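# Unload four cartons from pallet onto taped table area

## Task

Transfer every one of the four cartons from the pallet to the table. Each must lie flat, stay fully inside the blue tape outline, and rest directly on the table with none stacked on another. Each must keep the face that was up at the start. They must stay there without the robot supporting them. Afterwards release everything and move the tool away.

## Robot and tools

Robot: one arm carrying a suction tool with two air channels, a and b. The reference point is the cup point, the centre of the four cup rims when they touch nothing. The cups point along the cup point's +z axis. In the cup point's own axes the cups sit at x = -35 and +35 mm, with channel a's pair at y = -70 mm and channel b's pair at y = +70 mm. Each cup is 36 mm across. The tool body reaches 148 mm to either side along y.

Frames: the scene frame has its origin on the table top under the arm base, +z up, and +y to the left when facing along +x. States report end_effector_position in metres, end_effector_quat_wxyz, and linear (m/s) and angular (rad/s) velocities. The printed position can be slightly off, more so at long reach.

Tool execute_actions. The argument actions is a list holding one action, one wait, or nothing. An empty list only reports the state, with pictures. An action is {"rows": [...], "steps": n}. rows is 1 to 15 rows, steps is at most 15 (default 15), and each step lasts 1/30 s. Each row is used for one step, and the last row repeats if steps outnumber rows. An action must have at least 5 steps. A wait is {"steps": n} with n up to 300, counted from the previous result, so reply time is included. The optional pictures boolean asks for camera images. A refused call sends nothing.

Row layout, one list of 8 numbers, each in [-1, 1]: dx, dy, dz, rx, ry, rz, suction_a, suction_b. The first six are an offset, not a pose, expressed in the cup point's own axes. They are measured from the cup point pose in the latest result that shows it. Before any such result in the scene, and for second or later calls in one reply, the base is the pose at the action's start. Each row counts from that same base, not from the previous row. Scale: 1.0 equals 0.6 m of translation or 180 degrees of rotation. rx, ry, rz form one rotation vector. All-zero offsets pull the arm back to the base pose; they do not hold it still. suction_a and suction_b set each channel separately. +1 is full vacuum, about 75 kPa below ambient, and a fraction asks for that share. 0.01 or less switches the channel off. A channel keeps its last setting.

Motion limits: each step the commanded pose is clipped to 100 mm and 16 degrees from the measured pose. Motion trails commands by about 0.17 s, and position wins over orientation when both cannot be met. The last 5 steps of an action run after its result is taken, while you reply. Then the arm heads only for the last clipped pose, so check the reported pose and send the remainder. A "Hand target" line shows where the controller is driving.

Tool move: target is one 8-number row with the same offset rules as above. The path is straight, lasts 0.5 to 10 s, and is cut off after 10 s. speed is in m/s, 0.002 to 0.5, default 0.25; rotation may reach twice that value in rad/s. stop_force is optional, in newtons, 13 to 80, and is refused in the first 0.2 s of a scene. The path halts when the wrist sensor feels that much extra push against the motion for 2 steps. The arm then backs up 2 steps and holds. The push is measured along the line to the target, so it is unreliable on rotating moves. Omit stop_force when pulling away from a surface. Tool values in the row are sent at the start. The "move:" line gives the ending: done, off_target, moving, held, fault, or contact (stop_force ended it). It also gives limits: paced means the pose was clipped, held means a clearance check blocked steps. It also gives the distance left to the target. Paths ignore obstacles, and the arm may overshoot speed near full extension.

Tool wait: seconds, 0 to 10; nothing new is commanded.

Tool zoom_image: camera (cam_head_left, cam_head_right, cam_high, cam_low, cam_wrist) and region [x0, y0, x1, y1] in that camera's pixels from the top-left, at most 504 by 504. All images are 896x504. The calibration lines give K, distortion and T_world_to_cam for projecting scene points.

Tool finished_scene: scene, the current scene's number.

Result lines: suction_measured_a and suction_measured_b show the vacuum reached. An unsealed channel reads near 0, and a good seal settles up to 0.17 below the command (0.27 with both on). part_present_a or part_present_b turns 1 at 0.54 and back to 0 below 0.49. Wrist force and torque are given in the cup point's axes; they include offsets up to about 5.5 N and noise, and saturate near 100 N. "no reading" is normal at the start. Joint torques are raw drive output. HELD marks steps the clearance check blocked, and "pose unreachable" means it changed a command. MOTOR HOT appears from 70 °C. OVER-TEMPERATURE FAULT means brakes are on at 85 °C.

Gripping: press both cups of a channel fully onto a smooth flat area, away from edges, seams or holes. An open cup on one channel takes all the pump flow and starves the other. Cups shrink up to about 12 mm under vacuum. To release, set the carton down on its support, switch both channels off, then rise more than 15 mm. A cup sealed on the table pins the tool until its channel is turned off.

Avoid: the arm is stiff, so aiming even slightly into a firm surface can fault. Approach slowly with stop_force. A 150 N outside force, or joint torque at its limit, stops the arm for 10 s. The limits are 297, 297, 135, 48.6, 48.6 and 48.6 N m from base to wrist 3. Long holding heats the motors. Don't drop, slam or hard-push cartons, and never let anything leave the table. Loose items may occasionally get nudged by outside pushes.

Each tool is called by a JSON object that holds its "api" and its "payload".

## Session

{"api": "execute_actions", "payload": {"actions": []}}

Scene clock: 0.00 s of 9400.00 s.
end_effector_position=(+0.6237, +0.0096, +0.5539) suction_measured_a=0.00 part_present_a=0 suction_measured_b=0.00 part_present_b=0 end_effector_quat_wxyz=(-0.000, +0.699, +0.715, +0.006) end_effector_velocity=(+0.000, -0.000, +0.000) end_effector_angular_velocity=(-0.001, -0.000, -0.000)
Joint positions: [-0.281 -1.702  1.857 -1.724 -1.57  -1.853]
Joint velocities: [-0.     0.    -0.001 -0.    -0.     0.   ]
Joint torques (N m, as the arm reports them, + toward a larger angle): no reading
Wrist force (N, on the end effector, along its own x y z axes, offset not removed): no reading
Wrist torque (N m, same axes, about the end effector's origin, offset not removed): no reading
Hand target: +0.624, +0.010, +0.554; -0.000, +0.699, +0.715, +0.006
camera_calibration (this result's frames):
cam_wrist: T_world_to_cam=[[-0.997653, -0.0680811, -0.0073531, 0.630024], [-0.0574179, 0.773182, 0.63158, -0.28042], [-0.0373134, 0.63052, -0.775276, 0.581159], [0, 0, 0, 1]] pos_world=[0.634129, -0.106724, 0.632299]

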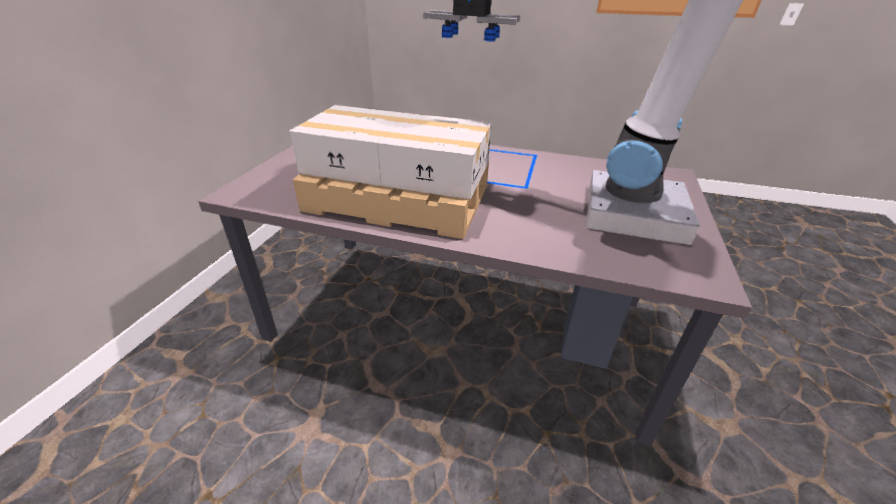

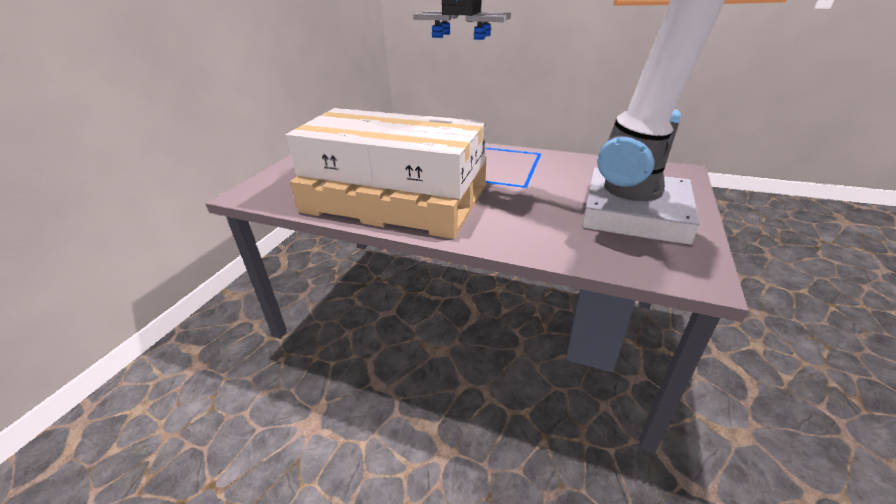

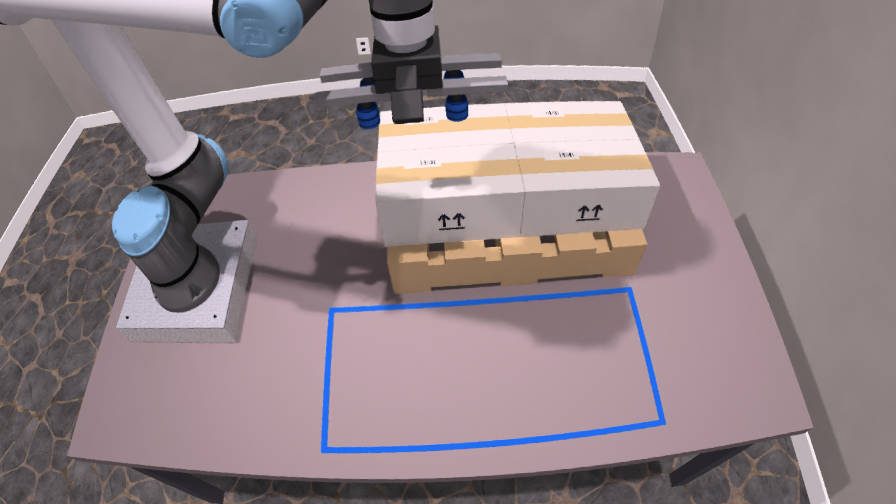

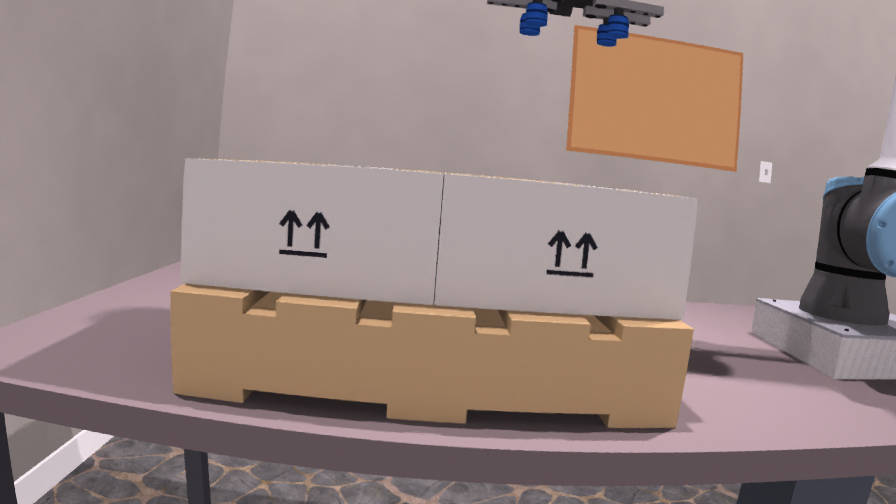

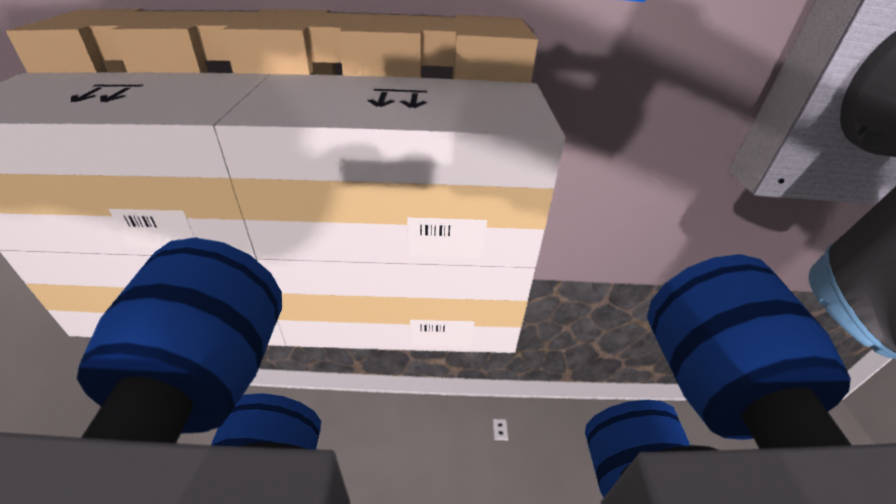

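{"api": "move", "payload": {"target": [0.168,0.086,0.397,0.003,-0.0027,0,0,0], "speed": 0.45}}

Scene clock: 2.07 s of 9400.00 s.
end_effector_position=(+0.6752, +0.1132, +0.3174) suction_measured_a=0.00 part_present_a=0 suction_measured_b=0.00 part_present_b=0 end_effector_quat_wxyz=(-0.001, +0.699, +0.715, -0.000) end_effector_velocity=(+0.001, +0.002, -0.002) end_effector_angular_velocity=(+0.001, -0.000, +0.000)
Joint positions: [-0.106 -1.443  2.048 -2.165 -1.58  -1.678]
Joint velocities: [ 0.003  0.004 -0.    -0.005  0.001  0.002]
Joint torques (N m, as the arm reports them, + toward a larger angle): [ 12.64 -37.88 -57.8   -7.76  -3.24   1.14]
Wrist force (N, on the end effector, along its own x y z axes, offset not removed): [-2.1 0.5 -4.1]
Wrist torque (N m, same axes, about the end effector's origin, offset not removed): [0.27 0.28 0.40]
Hand target: +0.675, +0.113, +0.317; -0.001, +0.699, +0.715, -0.000
Off the commanded pose: 0.001 m, 0 deg.
Kept back: nothing.
move: done
camera_calibration (this result's frames):
cam_wrist: T_world_to_cam=[[-0.997672, -0.0681358, 0.00273077, 0.683483], [-0.0514772, 0.778805, 0.625151, -0.210866], [-0.0447219, 0.623555, -0.780499, 0.341876], [0, 0, 0, 1]] pos_world=[0.686327, -0.00238532, 0.39679]

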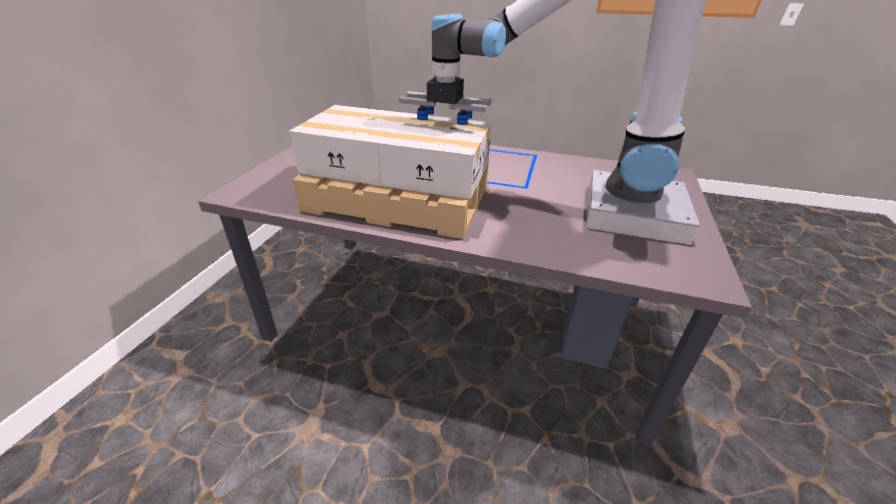

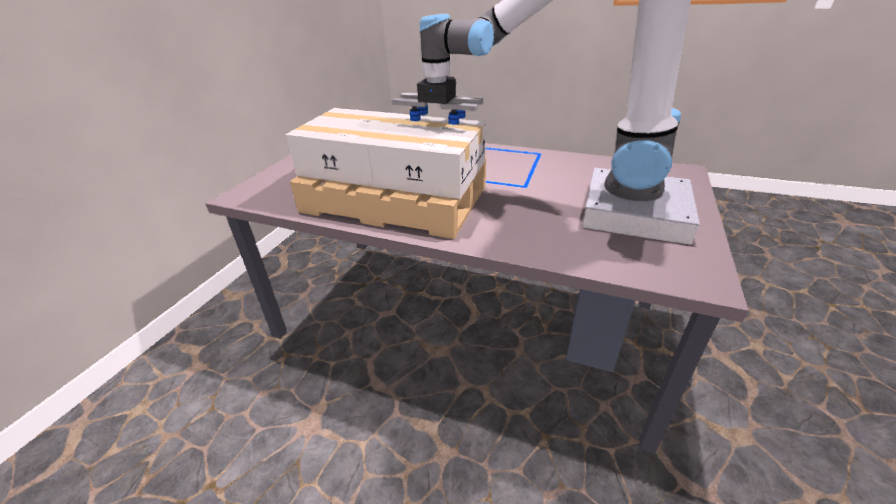

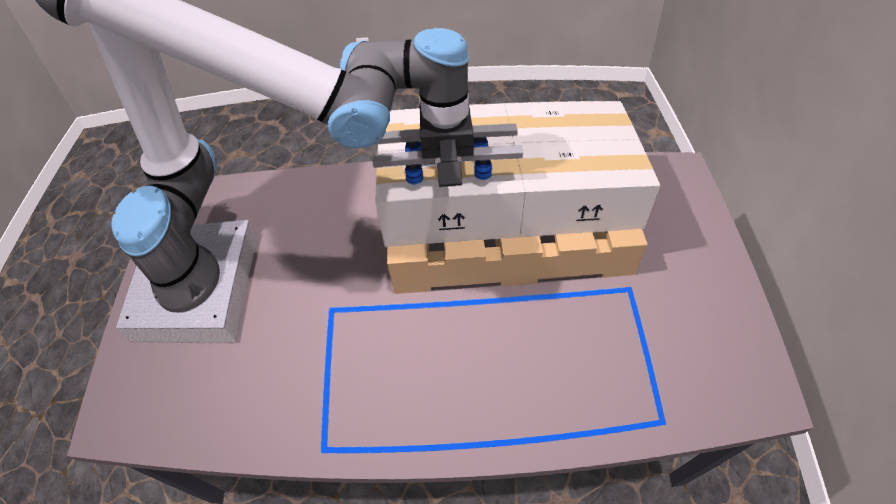

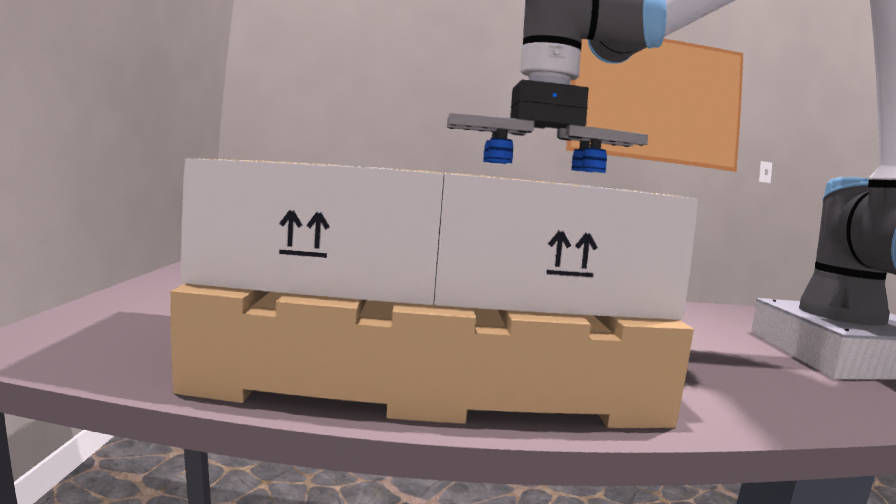

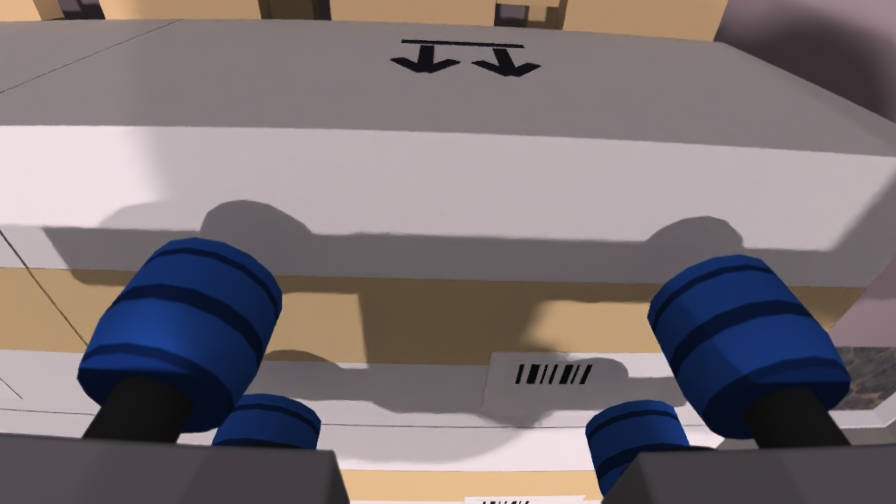

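{"api": "move", "payload": {"target": [0,0,0.047,0,0,0,1,1], "speed": 0.04, "stop_force": 35}}

{"api": "execute_actions", "payload": {"actions": [{"steps":10}]}}

Scene clock: 3.40 s of 9400.00 s.
end_effector_position=(+0.6751, +0.1132, +0.2895) suction_measured_a=0.41 part_present_a=0 suction_measured_b=0.41 part_present_b=0 end_effector_quat_wxyz=(-0.001, +0.699, +0.715, -0.000) end_effector_velocity=(+0.000, +0.000, -0.002) end_effector_angular_velocity=(+0.000, -0.001, -0.000)
Joint positions: [-0.106 -1.413  2.073 -2.22  -1.58  -1.678]
Joint velocities: [-0.     0.003  0.002 -0.006  0.001 -0.   ]
Joint torques (N m, as the arm reports them, + toward a larger angle): [-14.3  -54.9  -52.4  -10.08   0.12  -2.21]
Wrist force (N, on the end effector, along its own x y z axes, offset not removed): [-0.1 -0.7 16.7]
Wrist torque (N m, same axes, about the end effector's origin, offset not removed): [-0.26 0.04 0.28]
Hand target: +0.675, +0.113, +0.289; -0.001, +0.699, +0.715, -0.000
Off the commanded pose: 0.000 m, 0 deg.
Kept back: nothing.
move: done
camera_calibration (this result's frames):
cam_wrist: T_world_to_cam=[[-0.997671, -0.0681396, 0.0030537, 0.683361], [-0.0512781, 0.778809, 0.625162, -0.193532], [-0.0449765, 0.62355, -0.780489, 0.320221], [0, 0, 0, 1]] pos_world=[0.686248, -0.002385, 0.368831]

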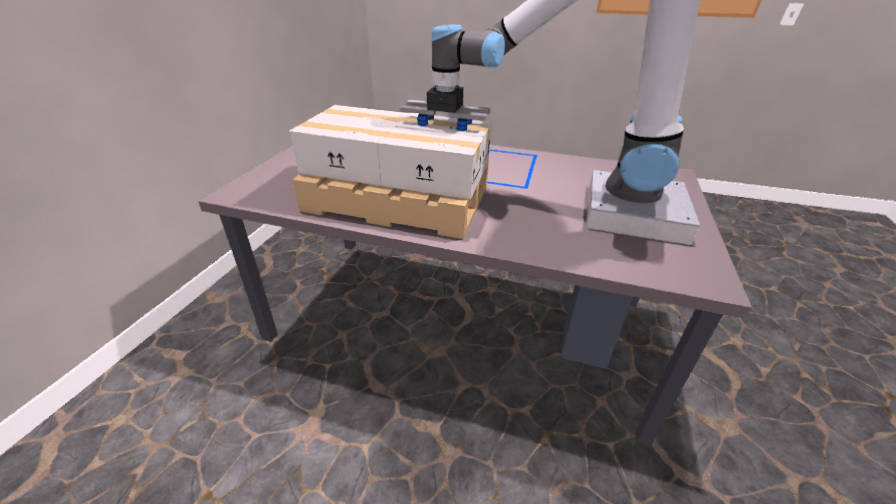

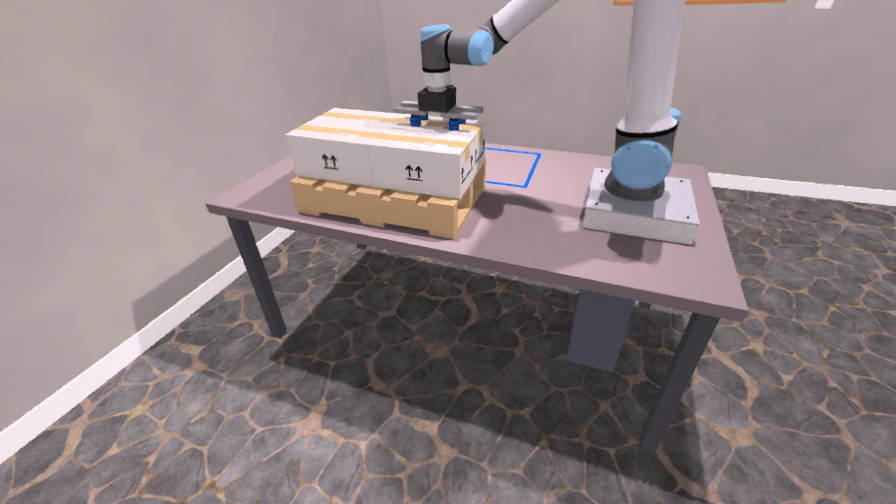

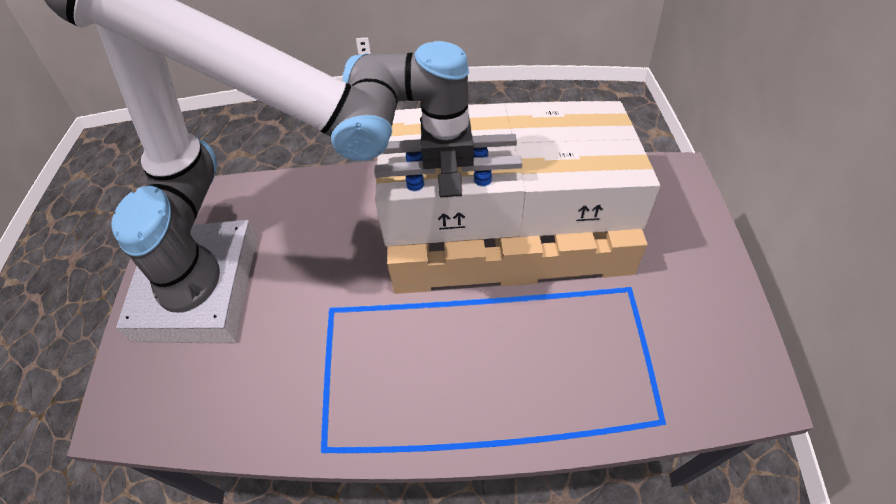

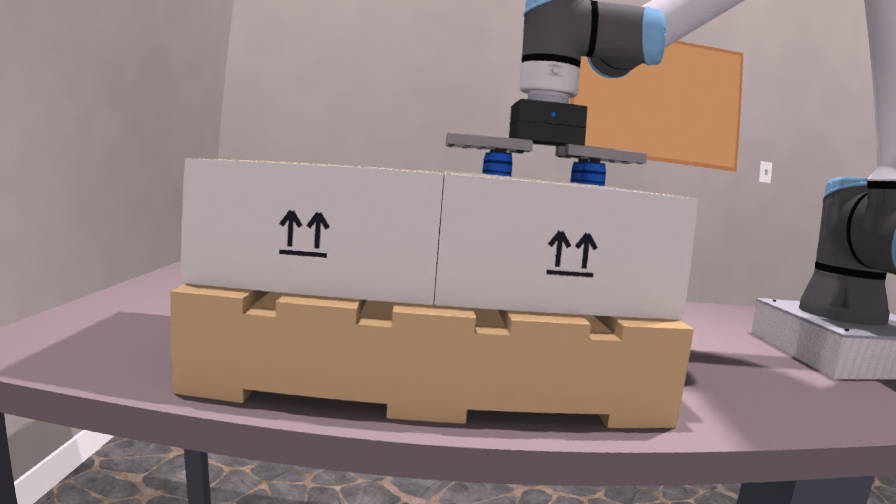

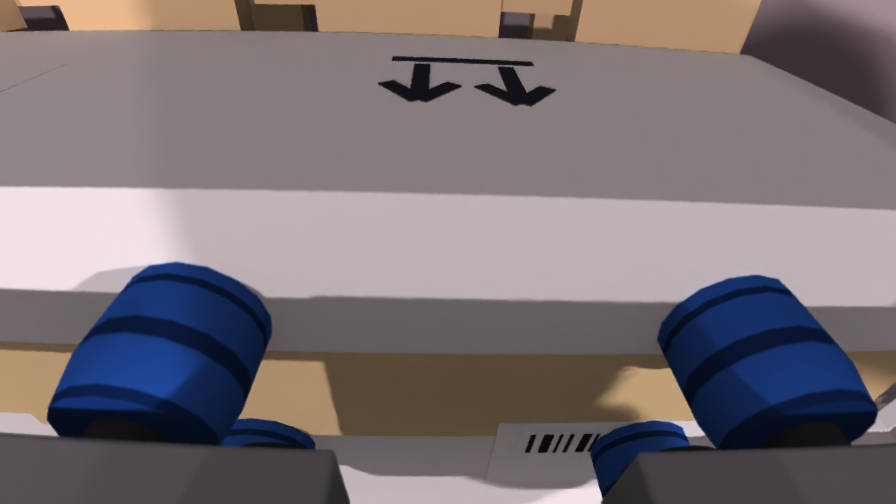

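Scene clock: 3.73 s of 9400.00 s.
end_effector_position=(+0.6752, +0.1132, +0.2893) suction_measured_a=0.61 part_present_a=1 suction_measured_b=0.61 part_present_b=1 end_effector_quat_wxyz=(-0.001, +0.699, +0.715, -0.000) end_effector_velocity=(+0.000, +0.000, +0.000) end_effector_angular_velocity=(+0.001, -0.001, -0.001)
Joint positions: [-0.106 -1.413  2.074 -2.221 -1.58  -1.678]
Joint velocities: [-0.     0.    -0.    -0.001  0.001  0.   ]
Joint torques (N m, as the arm reports them, + toward a larger angle): [-14.86 -56.58 -52.94  -9.05   1.29  -1.94]
Wrist force (N, on the end effector, along its own x y z axes, offset not removed): [-3.8 1.9 17.4]
Wrist torque (N m, same axes, about the end effector's origin, offset not removed): [-0.23 0.44 0.49]
Hand target: +0.675, +0.113, +0.289; -0.001, +0.699, +0.715, -0.000
Off the commanded pose: 0.000 m, 0 deg.
Kept back: nothing.
Steps of this call (steps 1 to 10: nothing new was sent). Readings (end_effector_position | what the end effector reports):
1: (+0.6751, +0.1132, +0.2894) | suction_measured_a=0.44 part_present_a=0 suction_measured_b=0.44 part_present_b=0
2: (+0.6751, +0.1132, +0.2894) | suction_measured_a=0.45 part_present_a=0 suction_measured_b=0.45 part_present_b=0
4: (+0.6751, +0.1132, +0.2893) | suction_measured_a=0.49 part_present_a=0 suction_measured_b=0.49 part_present_b=0
8: (+0.6752, +0.1132, +0.2893) | suction_measured_a=0.58 part_present_a=1 suction_measured_b=0.58 part_present_b=1
10: the state above

{"api": "move", "payload": {"target": [-0.33,-0.09,-0.05,0,0,0,1,1], "speed": 0.35}}

{"api": "move", "payload": {"target": [-0.375,-0.085,0.253,0,0,0,1,1], "speed": 0.35}}

Scene clock: 7.50 s of 9400.00 s.
end_effector_position=(+0.6255, -0.0853, +0.3192) suction_measured_a=0.74 part_present_a=1 suction_measured_b=0.74 part_present_b=1 end_effector_quat_wxyz=(-0.001, +0.699, +0.715, -0.000) end_effector_velocity=(-0.000, -0.003, +0.001) end_effector_angular_velocity=(+0.000, -0.001, -0.000)
Joint positions: [-0.427 -1.535  2.142 -2.171 -1.582 -1.999]
Joint velocities: [-0.005 -0.001 -0.001  0.001  0.    -0.005]
Joint torques (N m, as the arm reports them, + toward a larger angle): [-13.44 -74.21 -54.31  -3.91   2.87  -1.74]
Wrist force (N, on the end effector, along its own x y z axes, offset not removed): [-5.5 2.6 18.1]
Wrist torque (N m, same axes, about the end effector's origin, offset not removed): [-0.11 0.72 0.38]
Hand target: +0.625, -0.086, +0.319; -0.001, +0.699, +0.715, -0.000
Off the commanded pose: 0.001 m, 0 deg.
Kept back: nothing.
move: done
camera_calibration (this result's frames):
cam_wrist: T_world_to_cam=[[-0.997677, -0.0680814, 0.00245107, 0.620492], [-0.0515881, 0.778501, 0.62552, -0.0600266], [-0.0444945, 0.62394, -0.780204, 0.464566], [0, 0, 0, 1]] pos_world=[0.636625, -0.200887, 0.398483]

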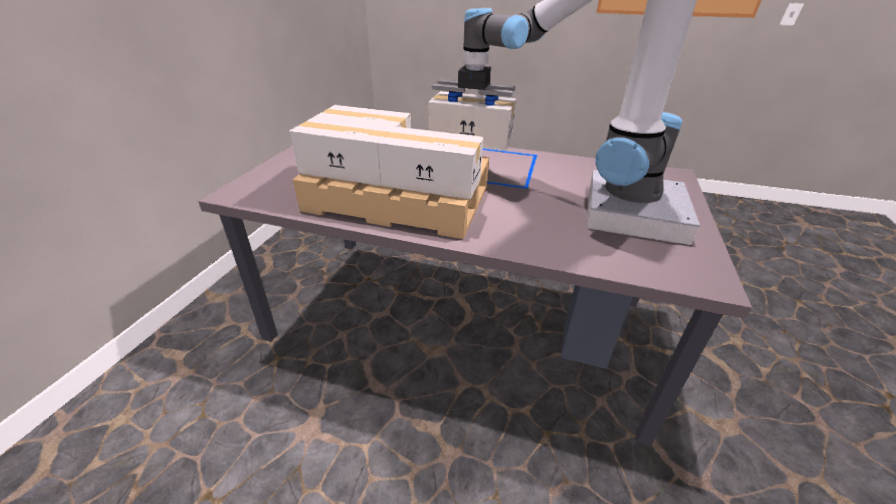

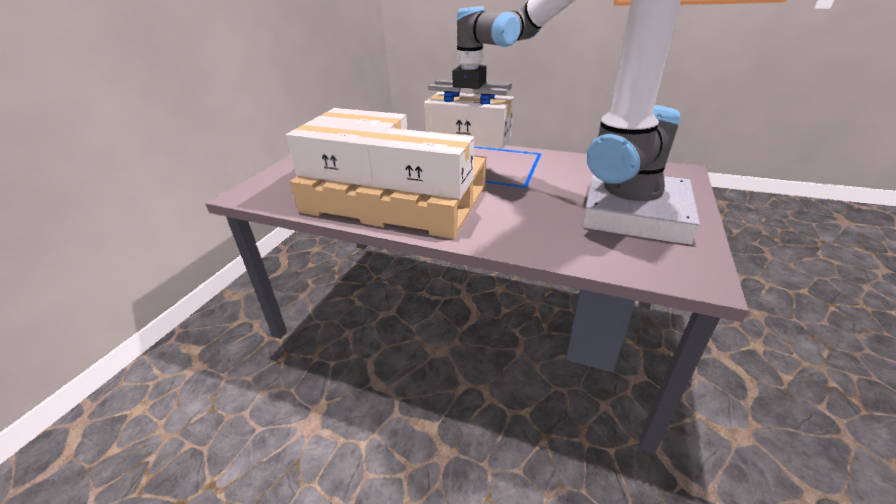

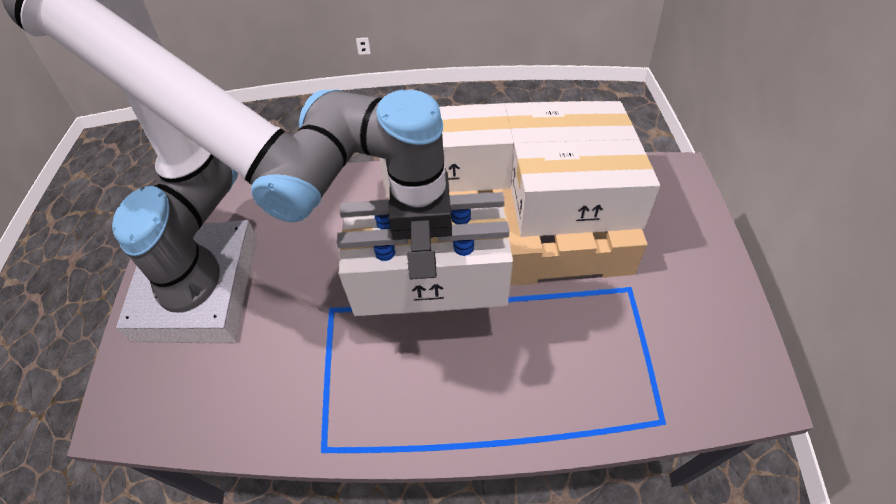

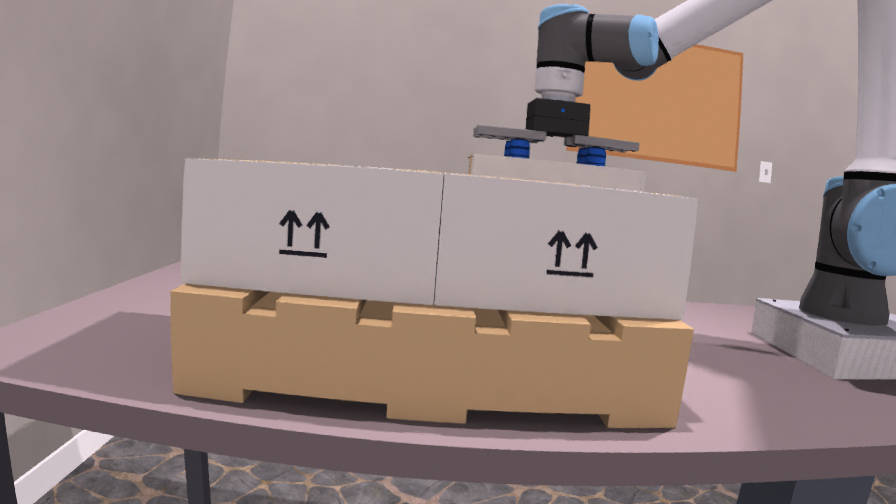

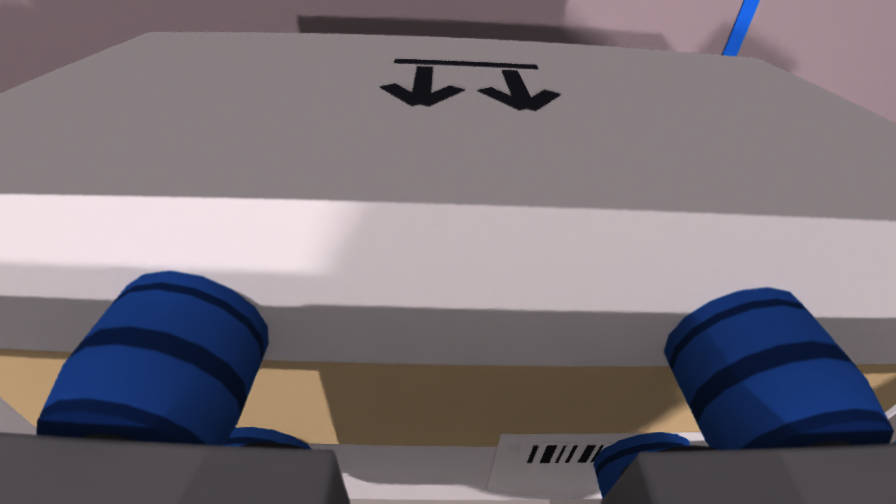

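Scene clock: 9.07 s of 9400.00 s.
end_effector_position=(+0.5794, -0.3107, +0.1678) suction_measured_a=0.74 part_present_a=1 suction_measured_b=0.74 part_present_b=1 end_effector_quat_wxyz=(-0.001, +0.699, +0.715, +0.000) end_effector_velocity=(-0.000, -0.002, -0.002) end_effector_angular_velocity=(+0.000, -0.000, +0.000)
Joint positions: [-0.775 -1.294  2.209 -2.483 -1.583 -2.347]
Joint velocities: [-0.002  0.004 -0.001 -0.004  0.    -0.003]
Joint torques (N m, as the arm reports them, + toward a larger angle): [-13.57 -52.2  -56.09  -9.07   2.58  -2.15]
Wrist force (N, on the end effector, along its own x y z axes, offset not removed): [-3.7 2.2 16.0]
Wrist torque (N m, same axes, about the end effector's origin, offset not removed): [-0.18 0.46 0.34]
Hand target: +0.579, -0.311, +0.168; -0.001, +0.699, +0.715, +0.000
Off the commanded pose: 0.001 m, 0 deg.
Kept back: nothing.
move: done
camera_calibration (this result's frames):
cam_wrist: T_world_to_cam=[[-0.99768, -0.0680517, 0.00198317, 0.559615], [-0.0518363, 0.778191, 0.625884, 0.207798], [-0.0441358, 0.624329, -0.779913, 0.484908], [0, 0, 0, 1]] pos_world=[0.59049, -0.426366, 0.247019]

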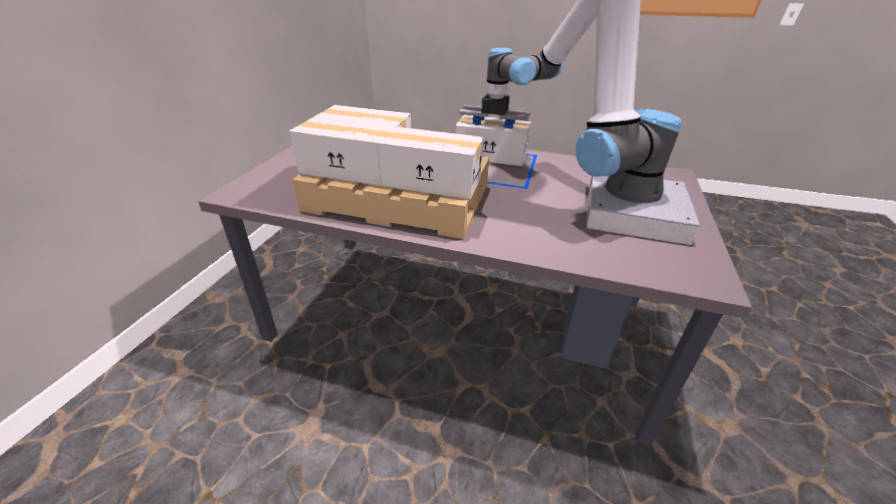

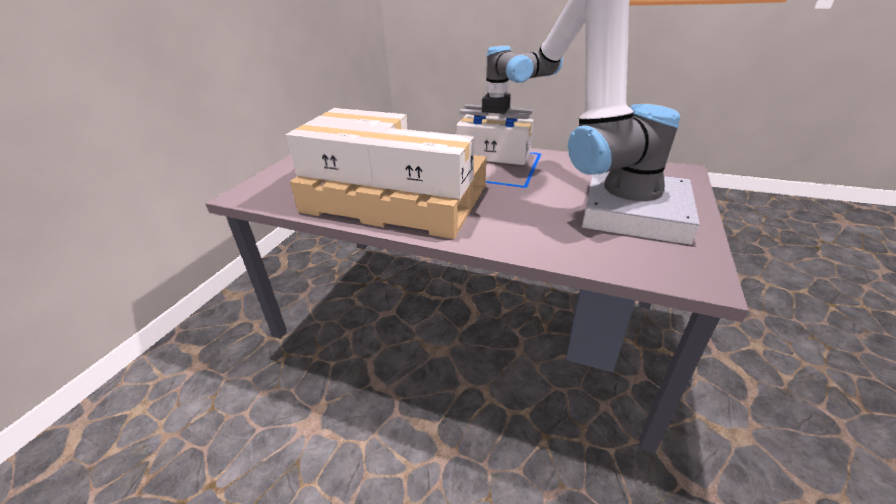

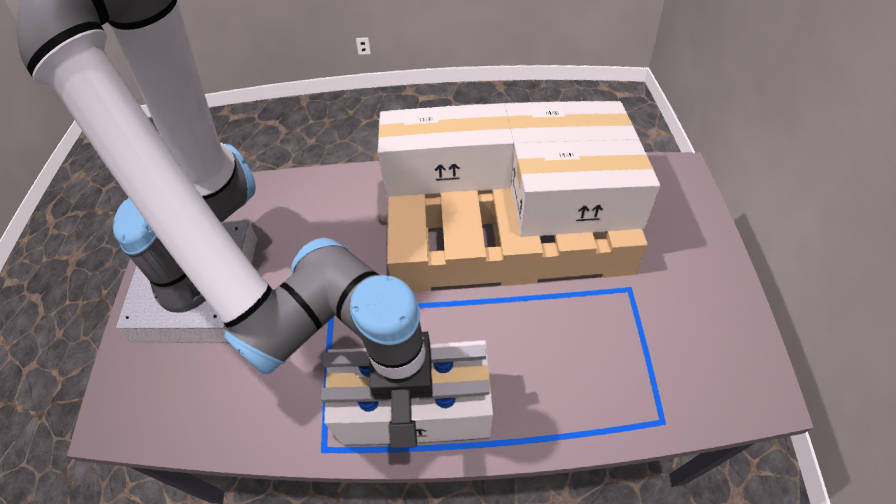

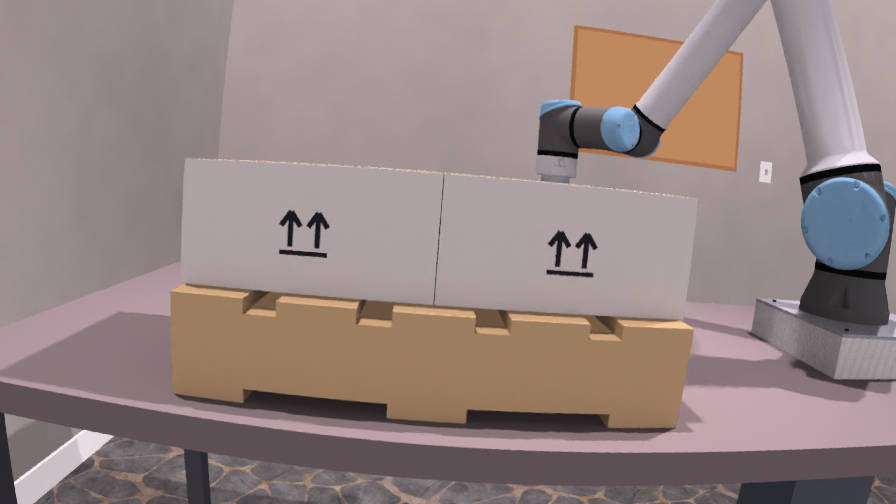

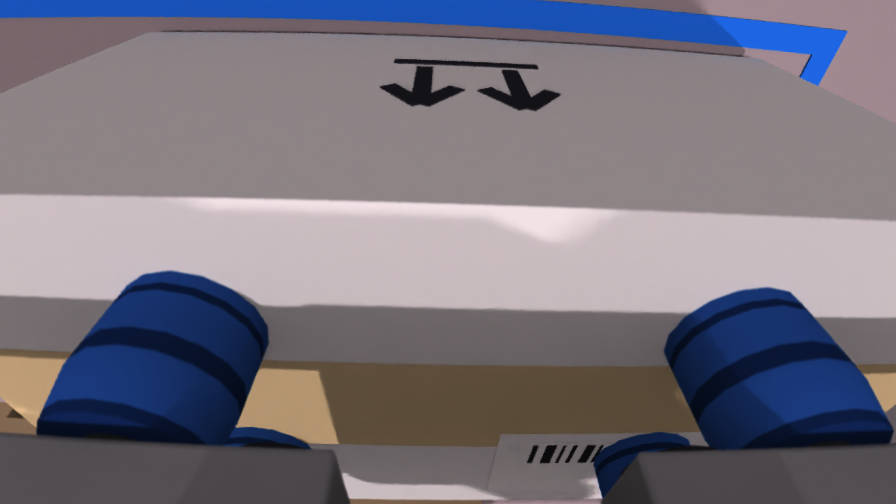

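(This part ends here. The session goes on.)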